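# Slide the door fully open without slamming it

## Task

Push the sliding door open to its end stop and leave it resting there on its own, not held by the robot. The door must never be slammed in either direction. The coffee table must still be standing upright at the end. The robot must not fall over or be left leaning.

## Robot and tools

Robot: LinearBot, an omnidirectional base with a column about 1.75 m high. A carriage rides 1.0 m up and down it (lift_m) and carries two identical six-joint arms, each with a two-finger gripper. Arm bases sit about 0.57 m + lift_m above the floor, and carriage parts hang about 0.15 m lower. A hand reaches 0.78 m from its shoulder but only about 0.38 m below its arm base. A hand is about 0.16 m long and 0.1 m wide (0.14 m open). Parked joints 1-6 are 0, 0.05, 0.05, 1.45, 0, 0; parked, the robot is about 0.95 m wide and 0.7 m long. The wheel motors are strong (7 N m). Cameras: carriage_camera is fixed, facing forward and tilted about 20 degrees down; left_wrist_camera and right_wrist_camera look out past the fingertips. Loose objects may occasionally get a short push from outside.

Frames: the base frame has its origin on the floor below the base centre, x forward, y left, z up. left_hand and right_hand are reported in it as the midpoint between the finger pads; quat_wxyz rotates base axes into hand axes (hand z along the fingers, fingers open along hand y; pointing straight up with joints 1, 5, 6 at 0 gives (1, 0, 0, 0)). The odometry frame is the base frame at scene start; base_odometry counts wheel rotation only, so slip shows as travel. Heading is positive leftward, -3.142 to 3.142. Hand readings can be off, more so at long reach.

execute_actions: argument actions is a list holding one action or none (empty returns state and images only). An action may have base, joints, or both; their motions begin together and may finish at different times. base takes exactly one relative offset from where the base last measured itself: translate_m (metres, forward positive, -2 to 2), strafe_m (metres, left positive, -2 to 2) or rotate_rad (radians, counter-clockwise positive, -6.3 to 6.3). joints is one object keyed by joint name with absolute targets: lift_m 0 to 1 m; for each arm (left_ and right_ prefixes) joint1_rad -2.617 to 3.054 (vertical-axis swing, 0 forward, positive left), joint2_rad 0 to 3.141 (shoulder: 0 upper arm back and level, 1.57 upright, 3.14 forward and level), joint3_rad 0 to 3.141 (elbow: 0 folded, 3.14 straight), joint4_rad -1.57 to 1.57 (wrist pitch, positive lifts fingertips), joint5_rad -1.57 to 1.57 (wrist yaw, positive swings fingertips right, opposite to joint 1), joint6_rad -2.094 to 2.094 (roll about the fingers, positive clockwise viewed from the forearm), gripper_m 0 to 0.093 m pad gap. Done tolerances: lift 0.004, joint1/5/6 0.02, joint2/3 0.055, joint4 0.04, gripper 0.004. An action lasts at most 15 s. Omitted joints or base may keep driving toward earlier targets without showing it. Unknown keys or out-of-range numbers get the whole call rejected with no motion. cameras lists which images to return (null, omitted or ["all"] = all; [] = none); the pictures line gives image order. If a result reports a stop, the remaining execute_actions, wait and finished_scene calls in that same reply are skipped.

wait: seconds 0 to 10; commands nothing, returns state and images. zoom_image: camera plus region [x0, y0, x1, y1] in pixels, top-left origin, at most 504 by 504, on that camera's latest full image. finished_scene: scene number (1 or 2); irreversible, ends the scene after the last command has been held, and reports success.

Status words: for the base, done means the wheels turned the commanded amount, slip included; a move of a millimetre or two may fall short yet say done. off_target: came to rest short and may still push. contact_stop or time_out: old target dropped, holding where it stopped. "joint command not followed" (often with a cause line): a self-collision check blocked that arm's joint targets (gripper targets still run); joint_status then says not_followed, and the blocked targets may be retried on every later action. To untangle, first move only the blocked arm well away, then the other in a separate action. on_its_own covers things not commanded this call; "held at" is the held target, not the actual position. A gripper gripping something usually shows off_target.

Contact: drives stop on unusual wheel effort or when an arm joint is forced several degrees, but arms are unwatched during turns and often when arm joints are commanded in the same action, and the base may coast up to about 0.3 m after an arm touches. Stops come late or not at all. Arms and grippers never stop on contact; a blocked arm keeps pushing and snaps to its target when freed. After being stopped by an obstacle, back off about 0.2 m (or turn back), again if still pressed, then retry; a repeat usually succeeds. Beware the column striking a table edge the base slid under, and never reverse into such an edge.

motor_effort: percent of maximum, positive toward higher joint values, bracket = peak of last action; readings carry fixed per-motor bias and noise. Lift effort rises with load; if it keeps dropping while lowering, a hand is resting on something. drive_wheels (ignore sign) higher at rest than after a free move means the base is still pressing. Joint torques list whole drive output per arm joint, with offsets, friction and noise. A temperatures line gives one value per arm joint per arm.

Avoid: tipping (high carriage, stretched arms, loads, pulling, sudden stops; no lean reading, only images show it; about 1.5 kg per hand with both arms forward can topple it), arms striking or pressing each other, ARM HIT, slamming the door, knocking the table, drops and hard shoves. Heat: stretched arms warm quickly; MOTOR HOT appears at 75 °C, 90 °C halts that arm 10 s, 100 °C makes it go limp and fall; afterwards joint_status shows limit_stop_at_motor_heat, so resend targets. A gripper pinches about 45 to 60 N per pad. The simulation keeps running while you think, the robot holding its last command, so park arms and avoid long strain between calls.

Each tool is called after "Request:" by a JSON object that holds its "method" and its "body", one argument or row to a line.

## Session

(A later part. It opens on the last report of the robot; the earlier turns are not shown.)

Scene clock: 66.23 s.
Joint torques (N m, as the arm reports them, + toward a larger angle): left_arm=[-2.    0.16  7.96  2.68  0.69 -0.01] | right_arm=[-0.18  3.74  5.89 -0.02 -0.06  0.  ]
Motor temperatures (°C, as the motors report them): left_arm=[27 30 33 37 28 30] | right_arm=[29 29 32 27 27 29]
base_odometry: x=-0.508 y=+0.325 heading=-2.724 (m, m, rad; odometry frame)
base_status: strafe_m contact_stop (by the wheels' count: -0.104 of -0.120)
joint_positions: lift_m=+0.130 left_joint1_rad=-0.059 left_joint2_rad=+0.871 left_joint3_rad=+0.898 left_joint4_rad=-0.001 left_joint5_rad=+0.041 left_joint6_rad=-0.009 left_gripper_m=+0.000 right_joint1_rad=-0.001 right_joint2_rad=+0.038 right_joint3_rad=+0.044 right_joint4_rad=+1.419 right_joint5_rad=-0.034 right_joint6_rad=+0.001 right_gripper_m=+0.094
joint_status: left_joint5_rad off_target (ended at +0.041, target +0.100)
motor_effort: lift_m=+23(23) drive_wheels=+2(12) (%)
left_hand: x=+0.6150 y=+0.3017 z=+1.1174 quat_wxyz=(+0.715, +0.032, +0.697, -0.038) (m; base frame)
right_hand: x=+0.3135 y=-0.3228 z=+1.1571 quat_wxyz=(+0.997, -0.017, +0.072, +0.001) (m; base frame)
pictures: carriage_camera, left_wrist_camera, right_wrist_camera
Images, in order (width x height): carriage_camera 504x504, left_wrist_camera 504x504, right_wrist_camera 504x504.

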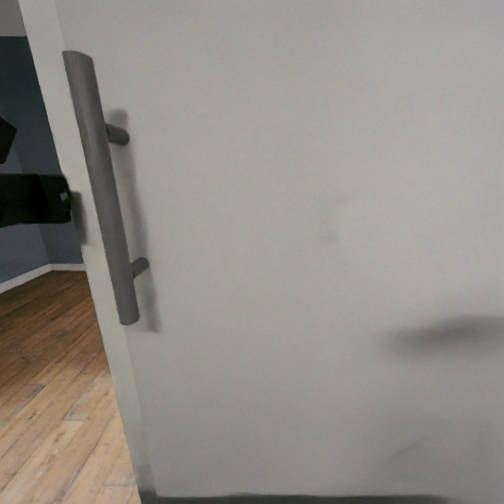

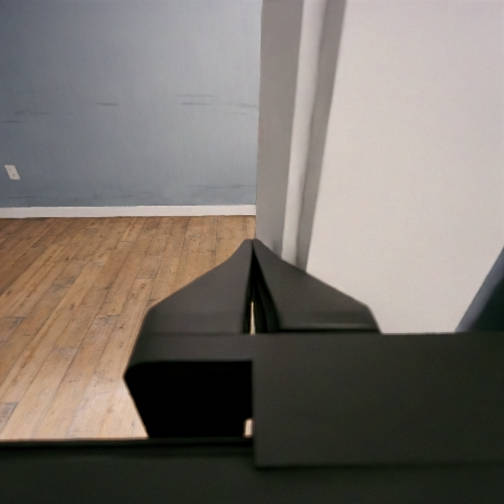

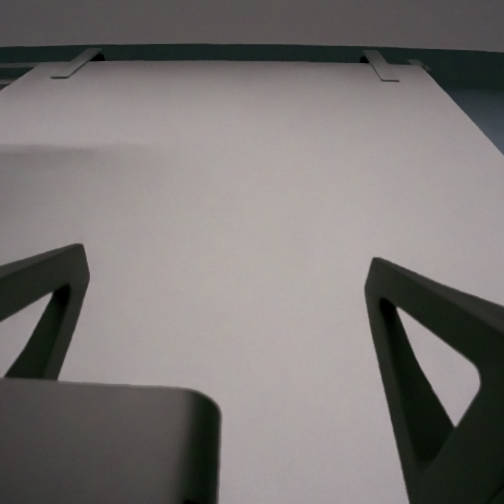

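Request:
{"method": "execute_actions", "body": {
  "actions": [
    {"joints":{"left_joint1_rad":-0.13,"left_joint5_rad":0.15}}
  ]
}}

Scene clock: 68.17 s.
Joint torques (N m, as the arm reports them, + toward a larger angle): left_arm=[-4.71  0.04  7.71  2.66  1.63 -0.07] | right_arm=[-0.18  3.74  5.81 -0.03 -0.07  0.01]
Motor temperatures (°C, as the motors report them): left_arm=[27 30 33 37 28 30] | right_arm=[29 29 32 27 27 29]
base_odometry: x=-0.508 y=+0.325 heading=-2.724 (m, m, rad; odometry frame)
base_status: not commanded
joint_positions: lift_m=+0.130 left_joint1_rad=-0.078 left_joint2_rad=+0.871 left_joint3_rad=+0.898 left_joint4_rad=-0.001 left_joint5_rad=+0.009 left_joint6_rad=-0.002 left_gripper_m=+0.000 right_joint1_rad=-0.001 right_joint2_rad=+0.038 right_joint3_rad=+0.044 right_joint4_rad=+1.419 right_joint5_rad=-0.034 right_joint6_rad=+0.001 right_gripper_m=+0.094
joint_status: left_joint1_rad off_target (ended at -0.079, target -0.130); left_joint5_rad off_target (ended at +0.009, target +0.150)
motor_effort: lift_m=+23(23) drive_wheels=+3(3) (%)
left_hand: x=+0.6150 y=+0.3006 z=+1.1175 quat_wxyz=(+0.716, +0.030, +0.697, -0.032) (m; base frame)
right_hand: x=+0.3135 y=-0.3228 z=+1.1571 quat_wxyz=(+0.997, -0.017, +0.072, +0.001) (m; base frame)
pictures: carriage_camera, left_wrist_camera, right_wrist_camera
Images, in order (width x height): carriage_camera 504x504, left_wrist_camera 504x504, right_wrist_camera 504x504.

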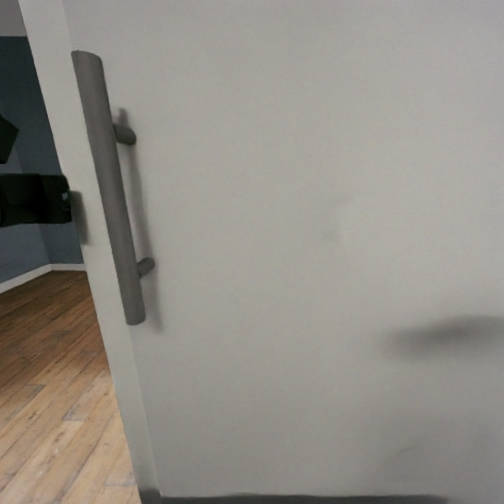

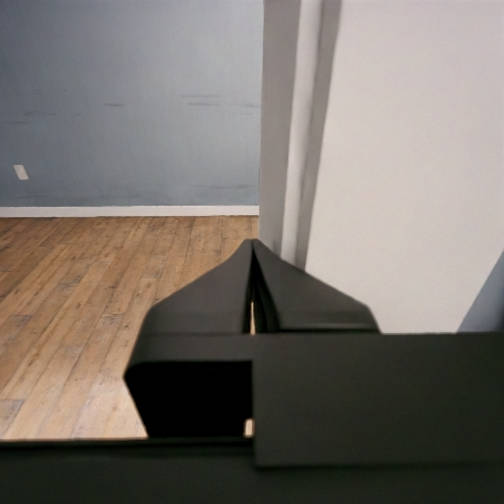

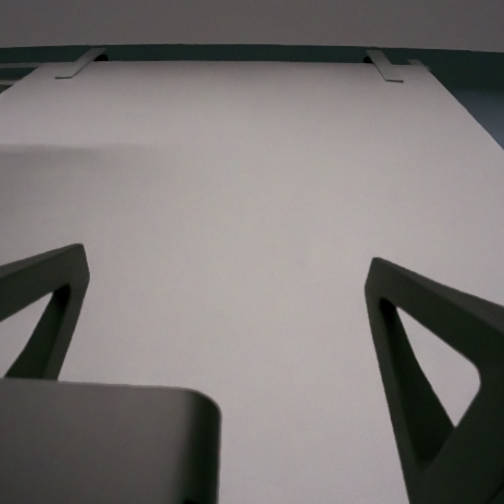

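Request:
{"method": "execute_actions", "body": {
  "actions": [
    {"joints":{"left_joint1_rad":-0.19,"left_joint5_rad":0.25}}
  ]
}}

Request:
{"method": "execute_actions", "body": {
  "actions": [
    {"base":{"strafe_m":0.1},"joints":{"left_joint1_rad":0.0}}
  ]
}}

Scene clock: 71.43 s.
Joint torques (N m, as the arm reports them, + toward a larger angle): left_arm=[-7.98  0.05  7.89  2.69  3.13 -0.13] | right_arm=[-0.27  3.65  5.78 -0.06 -0.08  0.  ]
Motor temperatures (°C, as the motors report them): left_arm=[28 30 33 38 29 30] | right_arm=[29 29 32 27 27 29]
base_odometry: x=-0.508 y=+0.324 heading=-2.724 (m, m, rad; odometry frame)
base_status: not commanded
joint_positions: lift_m=+0.130 left_joint1_rad=-0.103 left_joint2_rad=+0.871 left_joint3_rad=+0.898 left_joint4_rad=+0.000 left_joint5_rad=-0.029 left_joint6_rad=+0.002 left_gripper_m=+0.000 right_joint1_rad=-0.001 right_joint2_rad=+0.038 right_joint3_rad=+0.044 right_joint4_rad=+1.419 right_joint5_rad=-0.034 right_joint6_rad=+0.001 right_gripper_m=+0.094
joint_status: left_joint1_rad off_target (ended at -0.103, target -0.190); left_joint5_rad off_target (ended at -0.029, target +0.250)
motor_effort: lift_m=+23(23) drive_wheels=+6(6) (%)
left_hand: x=+0.6148 y=+0.2987 z=+1.1176 quat_wxyz=(+0.716, +0.026, +0.697, -0.026) (m; base frame)
right_hand: x=+0.3135 y=-0.3228 z=+1.1571 quat_wxyz=(+0.997, -0.017, +0.072, +0.001) (m; base frame)
pictures: carriage_camera, left_wrist_camera, right_wrist_camera
Images, in order (width x height): carriage_camera 504x504, left_wrist_camera 504x504, right_wrist_camera 504x504.

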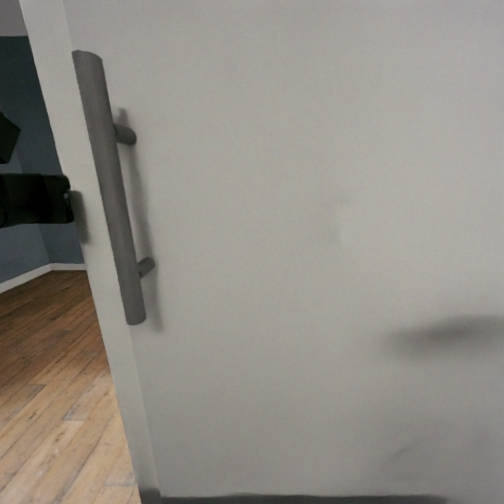

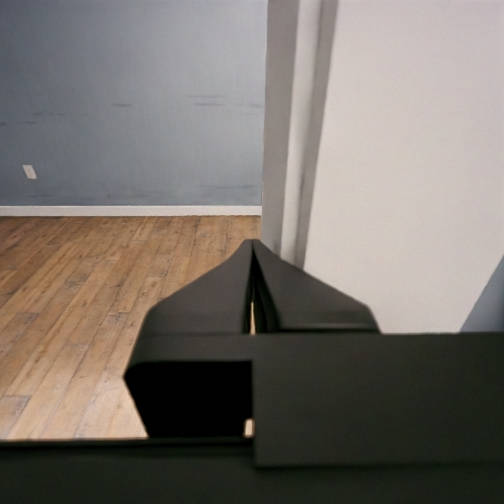

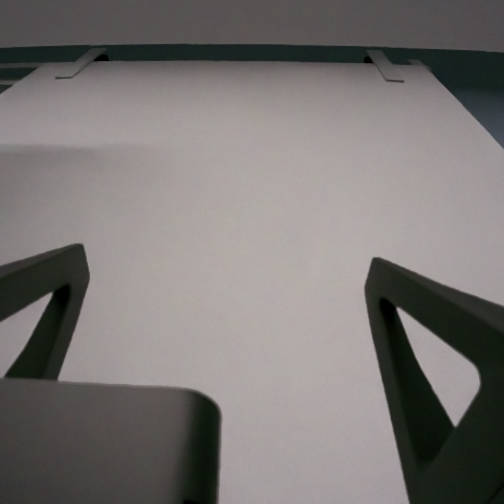

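Scene clock: 73.07 s.
Joint torques (N m, as the arm reports them, + toward a larger angle): left_arm=[ 0.73 -0.1   7.93  2.69  0.14 -0.07] | right_arm=[-0.24  3.73  5.81 -0.03 -0.08  0.01]
Motor temperatures (°C, as the motors report them): left_arm=[28 30 33 38 29 30] | right_arm=[29 29 32 27 27 29]
base_odometry: x=-0.468 y=+0.233 heading=-2.724 (m, m, rad; odometry frame)
base_status: done
joint_positions: lift_m=+0.130 left_joint1_rad=-0.009 left_joint2_rad=+0.871 left_joint3_rad=+0.898 left_joint4_rad=+0.000 left_joint5_rad=+0.245 left_joint6_rad=-0.004 left_gripper_m=+0.000 right_joint1_rad=-0.001 right_joint2_rad=+0.038 right_joint3_rad=+0.044 right_joint4_rad=+1.419 right_joint5_rad=-0.034 right_joint6_rad=+0.001 right_gripper_m=+0.094
joint_status: all done
on_its_own: left_joint5_rad moved +0.274 to your old target +0.250
motor_effort: lift_m=+23(23) drive_wheels=+7(9) (%)
left_hand: x=+0.6106 y=+0.2838 z=+1.1175 quat_wxyz=(+0.711, +0.089, +0.692, -0.090) (m; base frame)
right_hand: x=+0.3135 y=-0.3228 z=+1.1571 quat_wxyz=(+0.997, -0.017, +0.072, +0.001) (m; base frame)
pictures: carriage_camera, left_wrist_camera, right_wrist_camera
Images, in order (width x height): carriage_camera 504x504, left_wrist_camera 504x504, right_wrist_camera 504x504.

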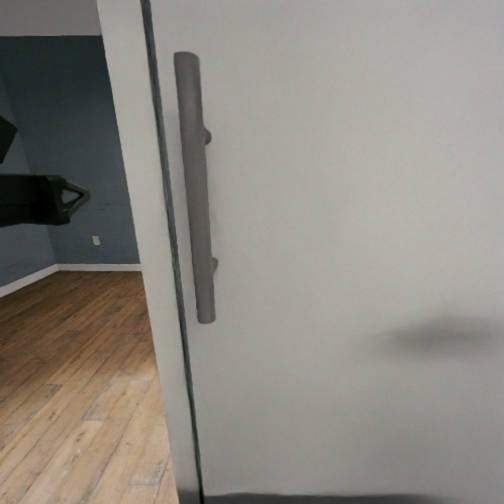

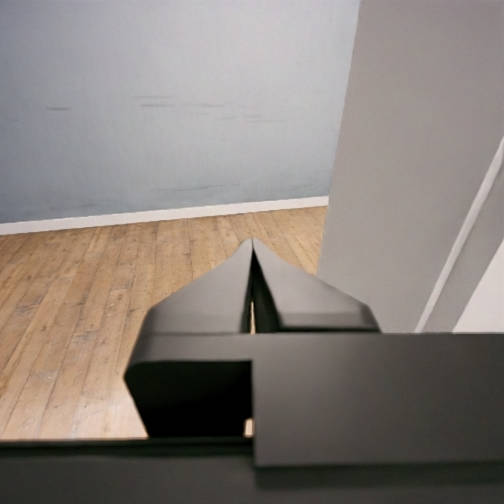

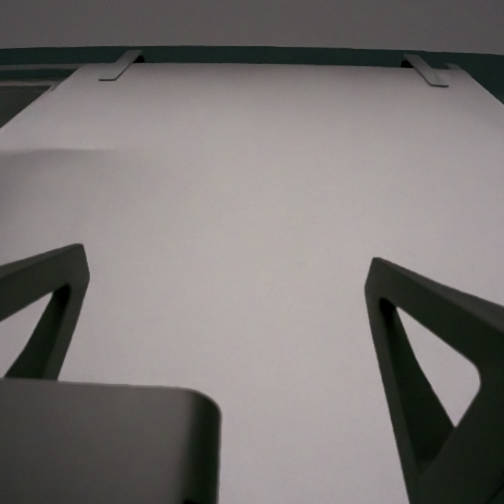

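Request:
{"method": "execute_actions", "body": {
  "actions": [
    {"base":{"translate_m":-0.09},"joints":{"left_joint5_rad":0.0}}
  ],
  "cameras": []
}}

Request:
{"method": "execute_actions", "body": {
  "actions": [
    {"base":{"strafe_m":-0.2}}
  ]
}}

Scene clock: 77.67 s.
Joint torques (N m, as the arm reports them, + toward a larger angle): left_arm=[ 0.82 -0.06  7.82  2.63  0.06 -0.1 ] | right_arm=[-0.26  3.65  5.83 -0.06 -0.07  0.  ]
Motor temperatures (°C, as the motors report them): left_arm=[27 30 34 38 29 30] | right_arm=[29 29 32 27 27 29]
base_odometry: x=-0.385 y=+0.270 heading=-2.724 (m, m, rad; odometry frame)
base_status: done
joint_positions: lift_m=+0.130 left_joint1_rad=-0.009 left_joint2_rad=+0.872 left_joint3_rad=+0.898 left_joint4_rad=+0.002 left_joint5_rad=+0.004 left_joint6_rad=-0.004 left_gripper_m=+0.000 right_joint1_rad=-0.001 right_joint2_rad=+0.038 right_joint3_rad=+0.044 right_joint4_rad=+1.419 right_joint5_rad=-0.034 right_joint6_rad=+0.001 right_gripper_m=+0.094
joint_status: all done
motor_effort: lift_m=+23(23) drive_wheels=-2(10) (%)
left_hand: x=+0.6165 y=+0.3248 z=+1.1177 quat_wxyz=(+0.717, +0.003, +0.697, -0.006) (m; base frame)
right_hand: x=+0.3135 y=-0.3228 z=+1.1571 quat_wxyz=(+0.997, -0.017, +0.072, +0.001) (m; base frame)
pictures: none
No camera images: the call's "cameras" was empty. Leave "cameras" out to get every camera's image.

Scene clock: 79.73 s.
Joint torques (N m, as the arm reports them, + toward a larger angle): left_arm=[ 0.94 -0.05  7.92  2.62 -0.02 -0.07] | right_arm=[-0.22  3.58  5.8  -0.04 -0.07  0.01]
Motor temperatures (°C, as the motors report them): left_arm=[27 30 34 38 28 30] | right_arm=[29 29 32 27 27 29]
base_odometry: x=-0.466 y=+0.453 heading=-2.725 (m, m, rad; odometry frame)
base_status: done
joint_positions: lift_m=+0.130 left_joint1_rad=-0.009 left_joint2_rad=+0.872 left_joint3_rad=+0.898 left_joint4_rad=+0.002 left_joint5_rad=+0.003 left_joint6_rad=-0.004 left_gripper_m=+0.000 right_joint1_rad=-0.001 right_joint2_rad=+0.038 right_joint3_rad=+0.044 right_joint4_rad=+1.419 right_joint5_rad=-0.034 right_joint6_rad=+0.001 right_gripper_m=+0.094
joint_status: not commanded
motor_effort: lift_m=+23(23) drive_wheels=-2(8) (%)
left_hand: x=+0.6165 y=+0.3249 z=+1.1177 quat_wxyz=(+0.717, +0.003, +0.697, -0.006) (m; base frame)
right_hand: x=+0.3135 y=-0.3227 z=+1.1571 quat_wxyz=(+0.997, -0.017, +0.072, +0.001) (m; base frame)
pictures: carriage_camera, left_wrist_camera, right_wrist_camera
Images, in order (width x height): carriage_camera 504x504, left_wrist_camera 504x504, right_wrist_camera 504x504.

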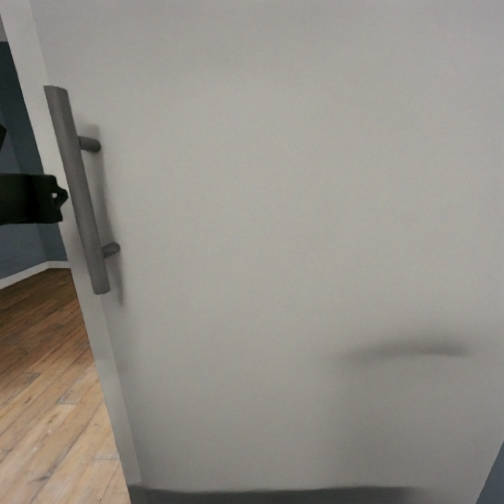

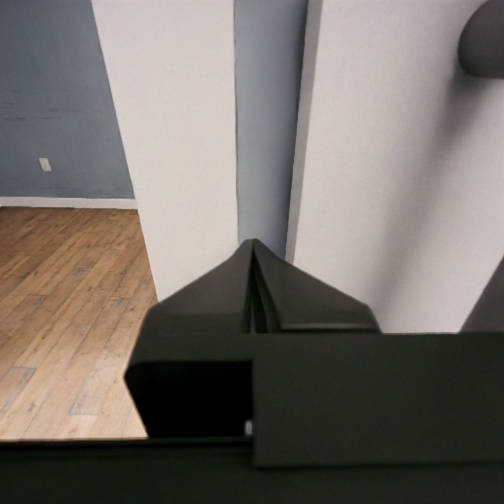

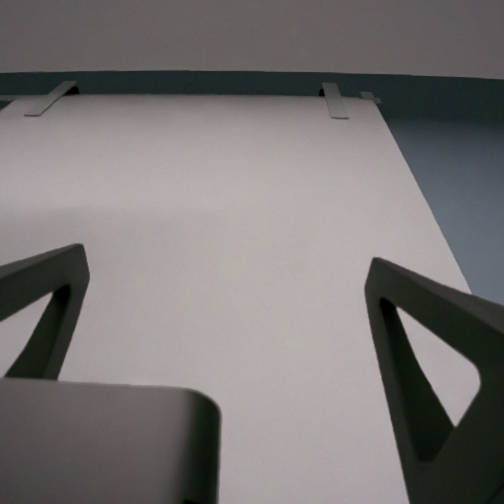

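Request:
{"method": "execute_actions", "body": {
  "actions": [
    {"base":{"strafe_m":-0.1}}
  ]
}}

Scene clock: 82.90 s.
Joint torques (N m, as the arm reports them, + toward a larger angle): left_arm=[-1.18  0.84  7.91  2.66  0.27 -0.08] | right_arm=[-0.2   3.71  5.8  -0.01 -0.08  0.01]
Motor temperatures (°C, as the motors report them): left_arm=[27 30 34 38 28 30] | right_arm=[29 29 32 27 27 29]
base_odometry: x=-0.496 y=+0.521 heading=-2.725 (m, m, rad; odometry frame)
base_status: strafe_m contact_stop (by the wheels' count: -0.074 of -0.100)
joint_positions: lift_m=+0.130 left_joint1_rad=+0.013 left_joint2_rad=+0.861 left_joint3_rad=+0.898 left_joint4_rad=-0.001 left_joint5_rad=-0.021 left_joint6_rad=-0.003 left_gripper_m=+0.000 right_joint1_rad=-0.001 right_joint2_rad=+0.038 right_joint3_rad=+0.044 right_joint4_rad=+1.418 right_joint5_rad=-0.034 right_joint6_rad=+0.001 right_gripper_m=+0.094
joint_status: not commanded
motor_effort: lift_m=+23(23) drive_wheels=+0(14) (%)
left_hand: x=+0.6133 y=+0.3366 z=+1.1205 quat_wxyz=(+0.720, -0.013, +0.694, +0.011) (m; base frame)
right_hand: x=+0.3137 y=-0.3227 z=+1.1570 quat_wxyz=(+0.997, -0.017, +0.073, +0.001) (m; base frame)
pictures: carriage_camera, left_wrist_camera, right_wrist_camera
Images, in order (width x height): carriage_camera 504x504, left_wrist_camera 504x504, right_wrist_camera 504x504.

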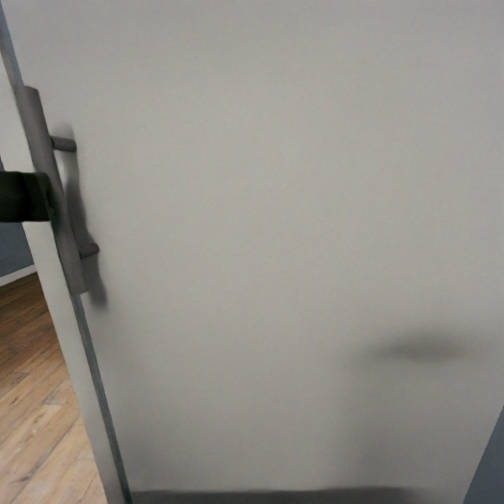

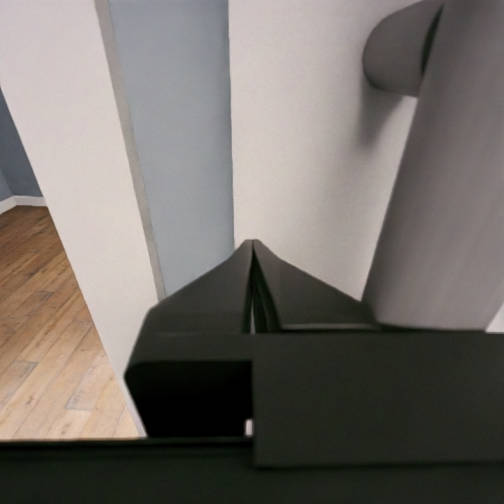

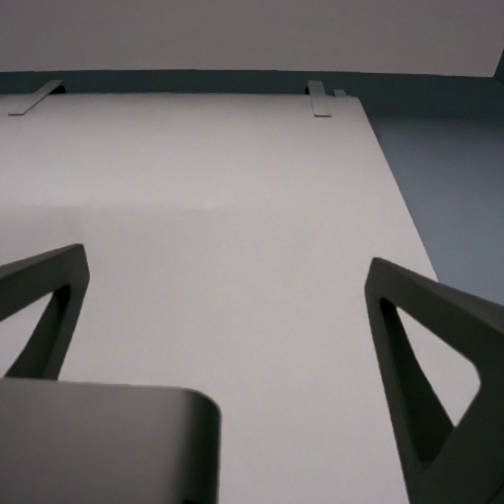

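It moved closer to the stop; another gentle push.

Request:
{"method": "execute_actions", "body": {
  "actions": [
    {"joints":{"left_joint1_rad":-0.1,"left_joint5_rad":0.05}}
  ]
}}

Scene clock: 85.67 s.
Joint torques (N m, as the arm reports them, + toward a larger angle): left_arm=[-2.32  0.99  7.77  2.68  0.94 -0.12] | right_arm=[-0.32  3.61  5.81 -0.03 -0.06 -0.01]
Motor temperatures (°C, as the motors report them): left_arm=[27 30 34 39 28 30] | right_arm=[29 29 33 27 27 29]
base_odometry: x=-0.496 y=+0.521 heading=-2.724 (m, m, rad; odometry frame)
base_status: not commanded
joint_positions: lift_m=+0.130 left_joint1_rad=-0.074 left_joint2_rad=+0.858 left_joint3_rad=+0.898 left_joint4_rad=-0.002 left_joint5_rad=-0.035 left_joint6_rad=-0.001 left_gripper_m=+0.000 right_joint1_rad=-0.001 right_joint2_rad=+0.038 right_joint3_rad=+0.044 right_joint4_rad=+1.418 right_joint5_rad=-0.034 right_joint6_rad=+0.001 right_gripper_m=+0.094
joint_status: left_joint1_rad off_target (ended at -0.074, target -0.100); left_joint5_rad off_target (ended at -0.035, target +0.050)
motor_effort: lift_m=+23(23) drive_wheels=+3(5) (%)
left_hand: x=+0.6122 y=+0.3099 z=+1.1211 quat_wxyz=(+0.720, +0.013, +0.693, -0.015) (m; base frame)
right_hand: x=+0.3137 y=-0.3227 z=+1.1570 quat_wxyz=(+0.997, -0.017, +0.073, +0.001) (m; base frame)
pictures: carriage_camera, left_wrist_camera, right_wrist_camera
Images, in order (width x height): carriage_camera 504x504, left_wrist_camera 504x504, right_wrist_camera 504x504.

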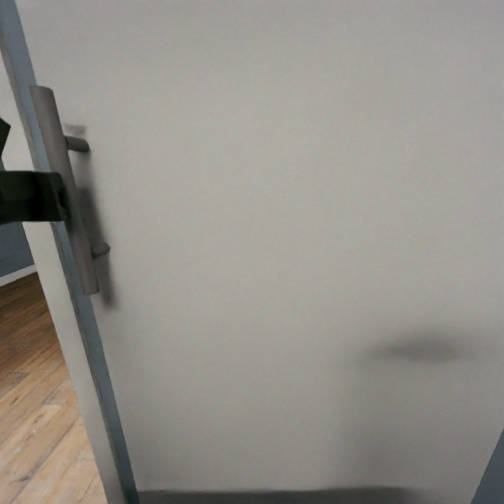

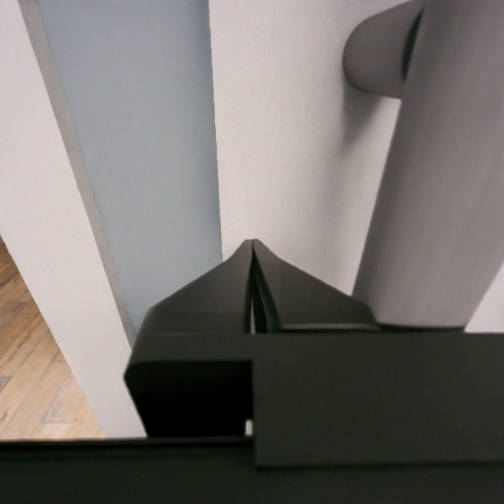

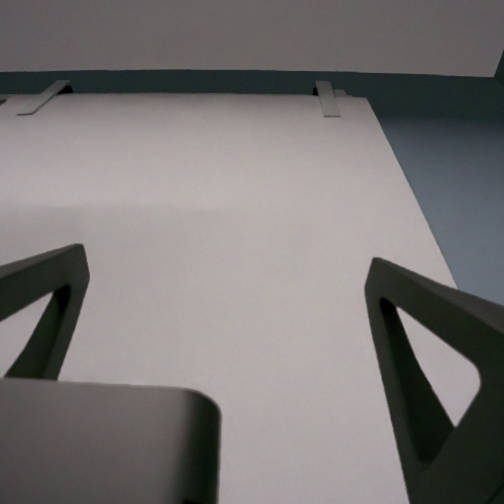

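Hanger is at the stop. Check once more, then release.

Request:
{"method": "execute_actions", "body": {
  "actions": [
    {"joints":{"left_joint1_rad":-0.15,"left_joint5_rad":0.08}}
  ],
  "cameras": ["right_wrist_camera"]
}}

Request:
{"method": "execute_actions", "body": {
  "actions": [
    {"joints":{"left_joint1_rad":0.1,"left_joint5_rad":0.0}}
  ]
}}

Scene clock: 88.20 s.
Joint torques (N m, as the arm reports them, + toward a larger angle): left_arm=[-5.25  0.99  7.82  2.66  1.47 -0.26] | right_arm=[-0.25  3.7   5.75 -0.01 -0.09 -0.01]
Motor temperatures (°C, as the motors report them): left_arm=[27 30 34 39 28 30] | right_arm=[29 29 33 27 27 29]
base_odometry: x=-0.496 y=+0.521 heading=-2.724 (m, m, rad; odometry frame)
base_status: not commanded
joint_positions: lift_m=+0.130 left_joint1_rad=-0.095 left_joint2_rad=+0.858 left_joint3_rad=+0.898 left_joint4_rad=-0.001 left_joint5_rad=-0.046 left_joint6_rad=+0.011 left_gripper_m=+0.000 right_joint1_rad=-0.001 right_joint2_rad=+0.038 right_joint3_rad=+0.044 right_joint4_rad=+1.418 right_joint5_rad=-0.034 right_joint6_rad=+0.001 right_gripper_m=+0.094
joint_status: left_joint1_rad off_target (ended at -0.095, target -0.150); left_joint5_rad off_target (ended at -0.046, target +0.080)
motor_effort: lift_m=+23(23) drive_wheels=+4(5) (%)
left_hand: x=+0.6118 y=+0.3046 z=+1.1213 quat_wxyz=(+0.721, +0.020, +0.693, -0.014) (m; base frame)
right_hand: x=+0.3137 y=-0.3227 z=+1.1570 quat_wxyz=(+0.997, -0.017, +0.073, +0.001) (m; base frame)
pictures: right_wrist_camera
Images, in order (width x height): right_wrist_camera 504x504.

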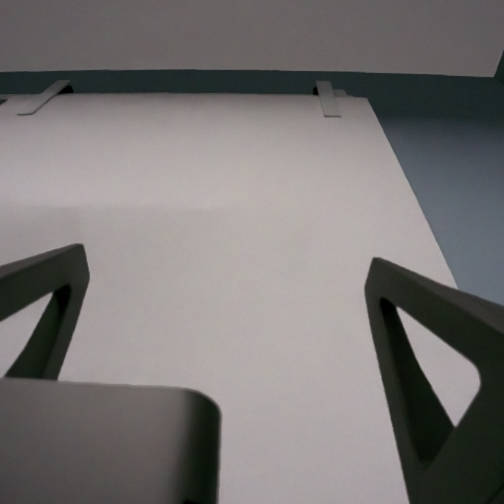

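Scene clock: 89.07 s.
Joint torques (N m, as the arm reports them, + toward a larger angle): left_arm=[ 0.75 -0.14  7.89  2.63  0.02 -0.05] | right_arm=[-0.15  3.69  5.86 -0.02 -0.07  0.  ]
Motor temperatures (°C, as the motors report them): left_arm=[27 30 34 39 28 30] | right_arm=[29 29 33 27 27 29]
base_odometry: x=-0.496 y=+0.521 heading=-2.725 (m, m, rad; odometry frame)
base_status: not commanded
joint_positions: lift_m=+0.130 left_joint1_rad=+0.093 left_joint2_rad=+0.873 left_joint3_rad=+0.898 left_joint4_rad=+0.004 left_joint5_rad=+0.006 left_joint6_rad=-0.004 left_gripper_m=+0.000 right_joint1_rad=-0.001 right_joint2_rad=+0.038 right_joint3_rad=+0.044 right_joint4_rad=+1.418 right_joint5_rad=-0.034 right_joint6_rad=+0.001 right_gripper_m=+0.094
joint_status: all done
motor_effort: lift_m=+23(23) drive_wheels=+0(4) (%)
left_hand: x=+0.6154 y=+0.3590 z=+1.1178 quat_wxyz=(+0.717, -0.032, +0.696, +0.030) (m; base frame)
right_hand: x=+0.3138 y=-0.3227 z=+1.1570 quat_wxyz=(+0.997, -0.017, +0.073, +0.001) (m; base frame)
pictures: carriage_camera, left_wrist_camera, right_wrist_camera
Images, in order (width x height): carriage_camera 504x504, left_wrist_camera 504x504, right_wrist_camera 504x504.

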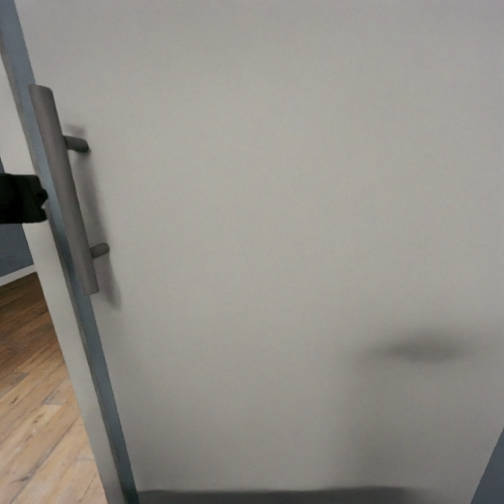

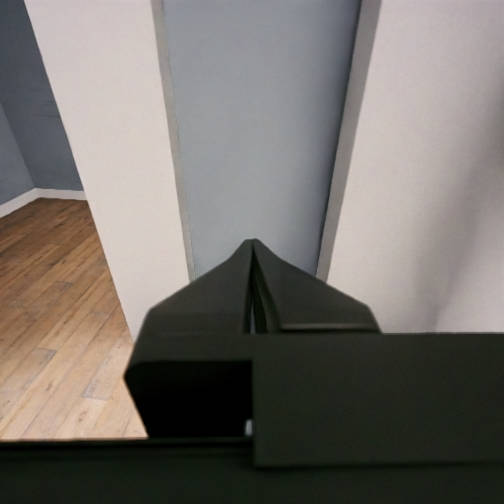

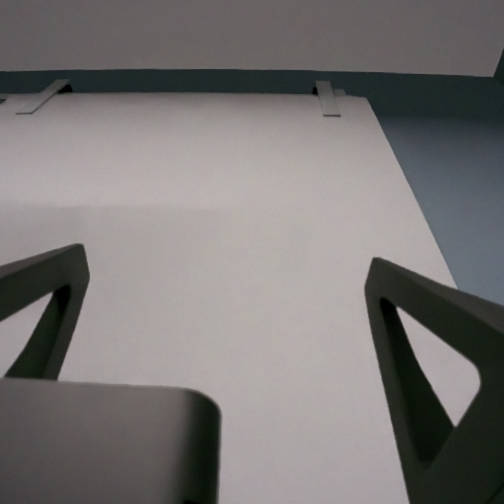

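Request:
{"method": "finished_scene", "body": {
  "scene": 1
}}

The scene is finished: the task was done.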